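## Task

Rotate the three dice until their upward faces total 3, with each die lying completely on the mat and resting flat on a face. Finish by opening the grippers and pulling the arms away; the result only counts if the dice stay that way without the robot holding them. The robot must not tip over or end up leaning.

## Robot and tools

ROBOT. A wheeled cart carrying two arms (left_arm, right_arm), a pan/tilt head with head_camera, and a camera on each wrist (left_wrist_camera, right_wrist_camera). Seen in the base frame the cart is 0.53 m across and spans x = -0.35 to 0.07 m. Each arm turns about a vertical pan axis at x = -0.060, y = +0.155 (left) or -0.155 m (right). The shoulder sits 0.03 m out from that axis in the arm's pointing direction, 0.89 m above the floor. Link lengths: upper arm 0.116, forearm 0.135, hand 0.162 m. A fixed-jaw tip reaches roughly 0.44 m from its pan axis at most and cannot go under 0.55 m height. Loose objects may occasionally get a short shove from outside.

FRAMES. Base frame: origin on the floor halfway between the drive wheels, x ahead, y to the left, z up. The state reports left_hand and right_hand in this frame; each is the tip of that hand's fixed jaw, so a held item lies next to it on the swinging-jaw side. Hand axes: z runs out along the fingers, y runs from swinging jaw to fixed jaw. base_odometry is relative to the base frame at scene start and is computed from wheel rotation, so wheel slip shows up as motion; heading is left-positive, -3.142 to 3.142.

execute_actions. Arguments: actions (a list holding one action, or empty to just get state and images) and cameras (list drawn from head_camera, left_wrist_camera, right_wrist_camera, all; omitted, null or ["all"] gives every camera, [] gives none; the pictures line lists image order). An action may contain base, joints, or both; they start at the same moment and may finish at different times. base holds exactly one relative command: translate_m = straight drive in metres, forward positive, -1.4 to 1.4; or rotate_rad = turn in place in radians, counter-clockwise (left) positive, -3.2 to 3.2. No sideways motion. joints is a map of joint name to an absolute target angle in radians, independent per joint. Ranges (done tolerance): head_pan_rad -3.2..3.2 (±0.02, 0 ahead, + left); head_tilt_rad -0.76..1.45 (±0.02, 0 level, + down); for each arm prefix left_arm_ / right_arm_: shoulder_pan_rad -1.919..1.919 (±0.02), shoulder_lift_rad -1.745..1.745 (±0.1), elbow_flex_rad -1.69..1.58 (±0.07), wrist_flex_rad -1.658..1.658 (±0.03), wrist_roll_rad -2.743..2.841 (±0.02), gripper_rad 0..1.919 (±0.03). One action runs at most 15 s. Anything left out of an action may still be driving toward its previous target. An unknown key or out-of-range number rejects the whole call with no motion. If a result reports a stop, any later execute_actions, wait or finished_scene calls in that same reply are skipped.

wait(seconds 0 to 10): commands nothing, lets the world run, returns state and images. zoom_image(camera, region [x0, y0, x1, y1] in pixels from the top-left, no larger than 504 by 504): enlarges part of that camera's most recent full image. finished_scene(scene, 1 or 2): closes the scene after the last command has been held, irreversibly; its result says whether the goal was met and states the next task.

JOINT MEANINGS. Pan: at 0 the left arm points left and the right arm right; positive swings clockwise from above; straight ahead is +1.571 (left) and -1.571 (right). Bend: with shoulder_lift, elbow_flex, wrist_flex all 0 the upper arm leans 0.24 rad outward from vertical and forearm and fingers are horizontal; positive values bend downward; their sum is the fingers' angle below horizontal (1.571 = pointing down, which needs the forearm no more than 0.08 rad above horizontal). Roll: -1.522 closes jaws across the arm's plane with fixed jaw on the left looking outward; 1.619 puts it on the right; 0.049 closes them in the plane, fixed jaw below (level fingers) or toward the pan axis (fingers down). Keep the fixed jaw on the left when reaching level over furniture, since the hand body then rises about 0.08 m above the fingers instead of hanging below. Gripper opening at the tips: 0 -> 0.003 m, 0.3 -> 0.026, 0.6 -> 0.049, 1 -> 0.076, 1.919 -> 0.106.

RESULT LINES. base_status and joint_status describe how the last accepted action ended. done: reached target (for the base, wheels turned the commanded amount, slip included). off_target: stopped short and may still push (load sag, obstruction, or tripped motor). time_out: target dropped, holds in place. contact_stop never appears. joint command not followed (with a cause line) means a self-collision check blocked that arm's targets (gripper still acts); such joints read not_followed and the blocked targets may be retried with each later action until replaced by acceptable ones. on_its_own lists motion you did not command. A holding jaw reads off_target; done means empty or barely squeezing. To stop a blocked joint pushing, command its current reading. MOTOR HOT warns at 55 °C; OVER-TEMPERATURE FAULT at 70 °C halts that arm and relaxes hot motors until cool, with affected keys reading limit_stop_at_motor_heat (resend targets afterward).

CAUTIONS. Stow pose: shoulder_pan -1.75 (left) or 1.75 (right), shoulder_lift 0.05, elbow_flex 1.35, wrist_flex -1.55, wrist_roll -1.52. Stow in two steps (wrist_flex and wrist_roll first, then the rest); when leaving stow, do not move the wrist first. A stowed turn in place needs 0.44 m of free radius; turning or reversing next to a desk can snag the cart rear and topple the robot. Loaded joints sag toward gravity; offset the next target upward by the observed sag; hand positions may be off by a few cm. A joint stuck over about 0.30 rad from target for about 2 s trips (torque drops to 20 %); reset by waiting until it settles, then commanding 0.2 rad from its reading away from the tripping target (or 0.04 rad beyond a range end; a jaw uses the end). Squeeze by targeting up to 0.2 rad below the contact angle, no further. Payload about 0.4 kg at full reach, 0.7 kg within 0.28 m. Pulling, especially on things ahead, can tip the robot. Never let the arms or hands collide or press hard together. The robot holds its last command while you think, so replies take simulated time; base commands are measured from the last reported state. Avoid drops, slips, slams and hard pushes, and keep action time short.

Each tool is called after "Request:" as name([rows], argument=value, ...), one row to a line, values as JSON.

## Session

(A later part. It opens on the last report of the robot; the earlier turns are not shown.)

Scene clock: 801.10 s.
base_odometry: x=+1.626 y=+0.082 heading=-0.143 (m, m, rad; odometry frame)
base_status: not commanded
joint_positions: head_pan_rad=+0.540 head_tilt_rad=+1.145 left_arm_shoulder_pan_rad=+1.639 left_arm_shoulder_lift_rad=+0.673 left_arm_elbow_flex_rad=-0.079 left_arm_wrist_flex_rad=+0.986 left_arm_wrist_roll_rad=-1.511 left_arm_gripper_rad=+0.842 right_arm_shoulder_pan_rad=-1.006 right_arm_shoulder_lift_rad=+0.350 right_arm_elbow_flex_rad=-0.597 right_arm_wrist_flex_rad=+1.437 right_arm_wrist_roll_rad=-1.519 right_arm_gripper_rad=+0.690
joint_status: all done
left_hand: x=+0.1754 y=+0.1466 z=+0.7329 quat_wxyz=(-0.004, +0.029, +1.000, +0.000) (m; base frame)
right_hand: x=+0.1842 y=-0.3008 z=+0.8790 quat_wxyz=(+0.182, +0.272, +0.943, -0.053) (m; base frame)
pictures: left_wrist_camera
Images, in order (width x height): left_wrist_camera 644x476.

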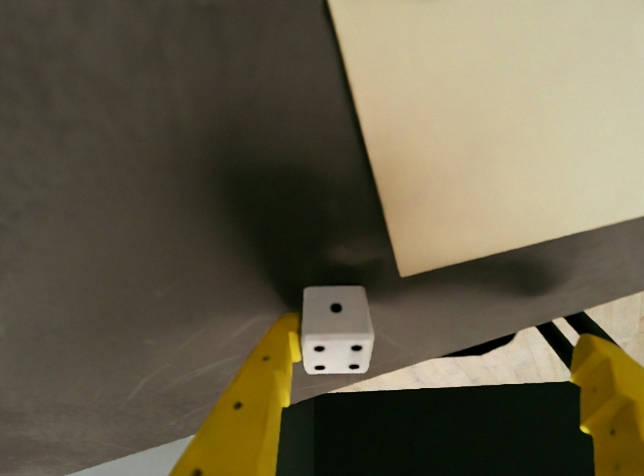

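Request:
execute_actions([
  {"joints": {"left_arm_gripper_rad": 0.05}},
], cameras=[])

Scene clock: 804.37 s.
base_odometry: x=+1.626 y=+0.082 heading=-0.143 (m, m, rad; odometry frame)
base_status: not commanded
joint_positions: head_pan_rad=+0.540 head_tilt_rad=+1.145 left_arm_shoulder_pan_rad=+1.639 left_arm_shoulder_lift_rad=+0.673 left_arm_elbow_flex_rad=-0.079 left_arm_wrist_flex_rad=+0.986 left_arm_wrist_roll_rad=-1.511 left_arm_gripper_rad=+0.175 right_arm_shoulder_pan_rad=-1.006 right_arm_shoulder_lift_rad=+0.350 right_arm_elbow_flex_rad=-0.597 right_arm_wrist_flex_rad=+1.437 right_arm_wrist_roll_rad=-1.519 right_arm_gripper_rad=+0.690
joint_status: left_arm_gripper_rad off_target (ended at +0.175, target +0.050)
left_hand: x=+0.1754 y=+0.1466 z=+0.7329 quat_wxyz=(-0.004, +0.029, +1.000, +0.000) (m; base frame)
right_hand: x=+0.1842 y=-0.3008 z=+0.8790 quat_wxyz=(+0.182, +0.272, +0.943, -0.053) (m; base frame)
pictures: none
No camera images: the call's "cameras" was empty. Leave "cameras" out to get every camera's image.

Request:
execute_actions([
  {"joints": {"left_arm_shoulder_lift_rad": 0.5, "left_arm_wrist_flex_rad": 0.0, "left_arm_shoulder_pan_rad": 1.80}},
], cameras=[])

Request:
execute_actions([
  {"joints": {"left_arm_shoulder_lift_rad": 0.92, "left_arm_elbow_flex_rad": 0.12, "left_arm_wrist_flex_rad": -0.96}},
], cameras=["head_camera", "left_wrist_camera"])

Scene clock: 813.90 s.
base_odometry: x=+1.626 y=+0.082 heading=-0.143 (m, m, rad; odometry frame)
base_status: not commanded
joint_positions: head_pan_rad=+0.540 head_tilt_rad=+1.145 left_arm_shoulder_pan_rad=+1.791 left_arm_shoulder_lift_rad=+0.552 left_arm_elbow_flex_rad=-0.078 left_arm_wrist_flex_rad=+0.015 left_arm_wrist_roll_rad=-1.511 left_arm_gripper_rad=+0.175 right_arm_shoulder_pan_rad=-1.006 right_arm_shoulder_lift_rad=+0.350 right_arm_elbow_flex_rad=-0.597 right_arm_wrist_flex_rad=+1.437 right_arm_wrist_roll_rad=-1.519 right_arm_gripper_rad=+0.690
joint_status: all done
left_hand: x=+0.3098 y=+0.0801 z=+0.8425 quat_wxyz=(+0.511, +0.090, +0.853, -0.059) (m; base frame)
right_hand: x=+0.1842 y=-0.3008 z=+0.8790 quat_wxyz=(+0.182, +0.272, +0.943, -0.053) (m; base frame)
pictures: none
No camera images: the call's "cameras" was empty. Leave "cameras" out to get every camera's image.

Scene clock: 815.33 s.
base_odometry: x=+1.626 y=+0.082 heading=-0.143 (m, m, rad; odometry frame)
base_status: not commanded
joint_positions: head_pan_rad=+0.540 head_tilt_rad=+1.145 left_arm_shoulder_pan_rad=+1.791 left_arm_shoulder_lift_rad=+0.937 left_arm_elbow_flex_rad=+0.123 left_arm_wrist_flex_rad=-0.944 left_arm_wrist_roll_rad=-1.511 left_arm_gripper_rad=+0.175 right_arm_shoulder_pan_rad=-1.006 right_arm_shoulder_lift_rad=+0.350 right_arm_elbow_flex_rad=-0.597 right_arm_wrist_flex_rad=+1.437 right_arm_wrist_roll_rad=-1.519 right_arm_gripper_rad=+0.690
joint_status: all done
left_hand: x=+0.3004 y=+0.0822 z=+0.8040 quat_wxyz=(+0.660, +0.078, +0.743, -0.077) (m; base frame)
right_hand: x=+0.1842 y=-0.3008 z=+0.8790 quat_wxyz=(+0.182, +0.272, +0.943, -0.053) (m; base frame)
pictures: head_camera, left_wrist_camera
Images, in order (width x height): head_camera 644x476, left_wrist_camera 644x476.

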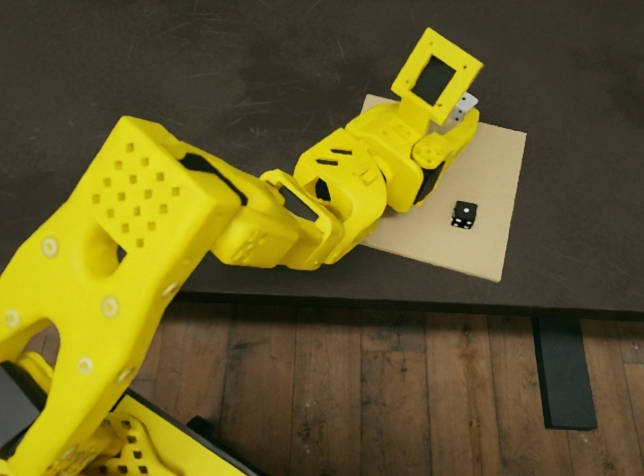

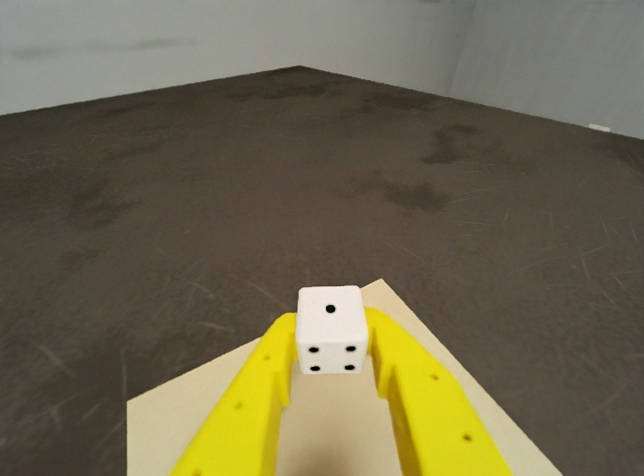

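Request:
execute_actions([
  {"joints": {"left_arm_shoulder_lift_rad": 1.12}},
], cameras=["head_camera", "left_wrist_camera"])

Scene clock: 818.77 s.
base_odometry: x=+1.626 y=+0.082 heading=-0.143 (m, m, rad; odometry frame)
base_status: not commanded
joint_positions: head_pan_rad=+0.540 head_tilt_rad=+1.145 left_arm_shoulder_pan_rad=+1.791 left_arm_shoulder_lift_rad=+1.115 left_arm_elbow_flex_rad=+0.122 left_arm_wrist_flex_rad=-0.958 left_arm_wrist_roll_rad=-1.513 left_arm_gripper_rad=+0.175 right_arm_shoulder_pan_rad=-1.006 right_arm_shoulder_lift_rad=+0.350 right_arm_elbow_flex_rad=-0.597 right_arm_wrist_flex_rad=+1.437 right_arm_wrist_roll_rad=-1.519 right_arm_gripper_rad=+0.690
joint_status: all done
left_hand: x=+0.2805 y=+0.0867 z=+0.7482 quat_wxyz=(+0.598, +0.084, +0.794, -0.069) (m; base frame)
right_hand: x=+0.1842 y=-0.3008 z=+0.8790 quat_wxyz=(+0.182, +0.272, +0.943, -0.053) (m; base frame)
pictures: head_camera, left_wrist_camera
Images, in order (width x height): head_camera 644x476, left_wrist_camera 644x476.

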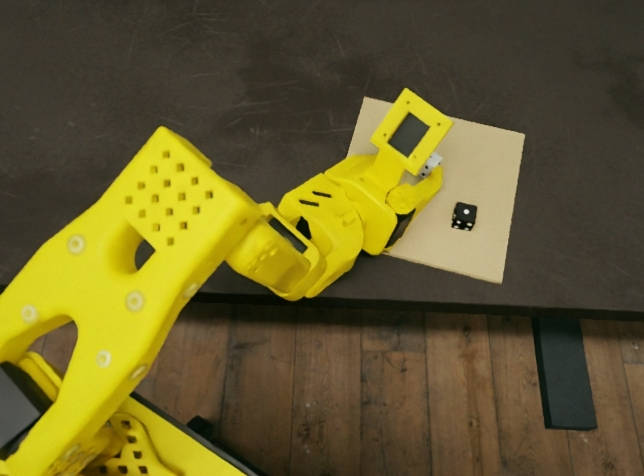

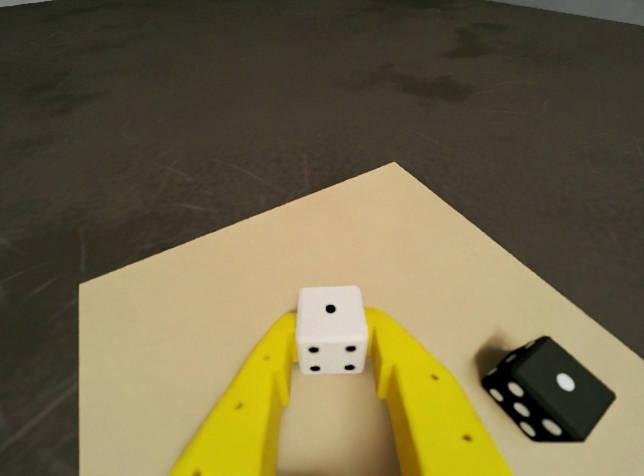

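Request:
execute_actions([
  {"joints": {"left_arm_gripper_rad": 0.5}},
], cameras=[])

Request:
execute_actions([
  {"joints": {"left_arm_shoulder_lift_rad": 0.3, "left_arm_shoulder_pan_rad": 1.0}},
], cameras=["head_camera"])

Scene clock: 822.80 s.
base_odometry: x=+1.626 y=+0.082 heading=-0.143 (m, m, rad; odometry frame)
base_status: not commanded
joint_positions: head_pan_rad=+0.540 head_tilt_rad=+1.145 left_arm_shoulder_pan_rad=+1.791 left_arm_shoulder_lift_rad=+1.115 left_arm_elbow_flex_rad=+0.122 left_arm_wrist_flex_rad=-0.958 left_arm_wrist_roll_rad=-1.513 left_arm_gripper_rad=+0.491 right_arm_shoulder_pan_rad=-1.006 right_arm_shoulder_lift_rad=+0.350 right_arm_elbow_flex_rad=-0.597 right_arm_wrist_flex_rad=+1.437 right_arm_wrist_roll_rad=-1.519 right_arm_gripper_rad=+0.690
joint_status: all done
left_hand: x=+0.2805 y=+0.0867 z=+0.7482 quat_wxyz=(+0.598, +0.084, +0.794, -0.069) (m; base frame)
right_hand: x=+0.1842 y=-0.3008 z=+0.8790 quat_wxyz=(+0.182, +0.272, +0.943, -0.053) (m; base frame)
pictures: none
No camera images: the call's "cameras" was empty. Leave "cameras" out to get every camera's image.

Scene clock: 824.10 s.
base_odometry: x=+1.626 y=+0.082 heading=-0.143 (m, m, rad; odometry frame)
base_status: not commanded
joint_positions: head_pan_rad=+0.540 head_tilt_rad=+1.145 left_arm_shoulder_pan_rad=+1.009 left_arm_shoulder_lift_rad=+0.351 left_arm_elbow_flex_rad=+0.123 left_arm_wrist_flex_rad=-0.958 left_arm_wrist_roll_rad=-1.513 left_arm_gripper_rad=+0.492 right_arm_shoulder_pan_rad=-1.006 right_arm_shoulder_lift_rad=+0.350 right_arm_elbow_flex_rad=-0.597 right_arm_wrist_flex_rad=+1.437 right_arm_wrist_roll_rad=-1.519 right_arm_gripper_rad=+0.690
joint_status: all done
left_hand: x=+0.2405 y=+0.3534 z=+1.0075 quat_wxyz=(+0.823, -0.146, +0.496, +0.234) (m; base frame)
right_hand: x=+0.1842 y=-0.3008 z=+0.8790 quat_wxyz=(+0.182, +0.272, +0.943, -0.053) (m; base frame)
pictures: head_camera
Images, in order (width x height): head_camera 644x476.

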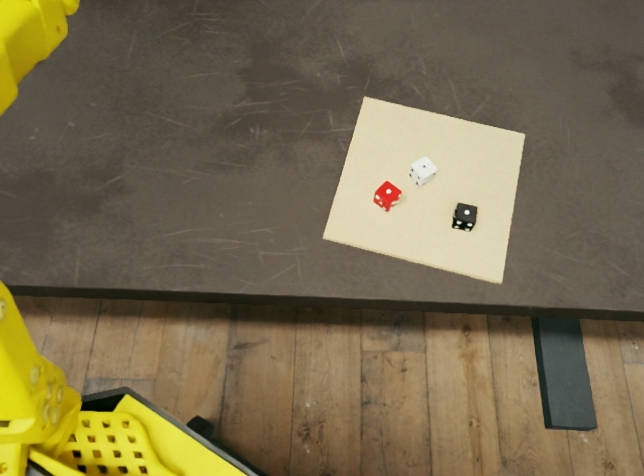

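Request:
zoom_image(camera="head_camera", region=[320, 90, 540, 290])

Region (320, 90, 540, 290) of head_camera's 644x476 image, scaled by 2.291; it fills the top 458 rows of this view, and the rest is white.

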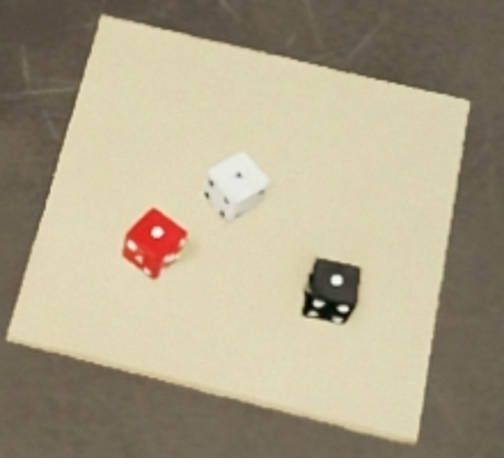

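All three dice show 1 and lie flat on the mat, and both arms are clear.

Request:
finished_scene(scene=1)

The scene is finished: the task was done.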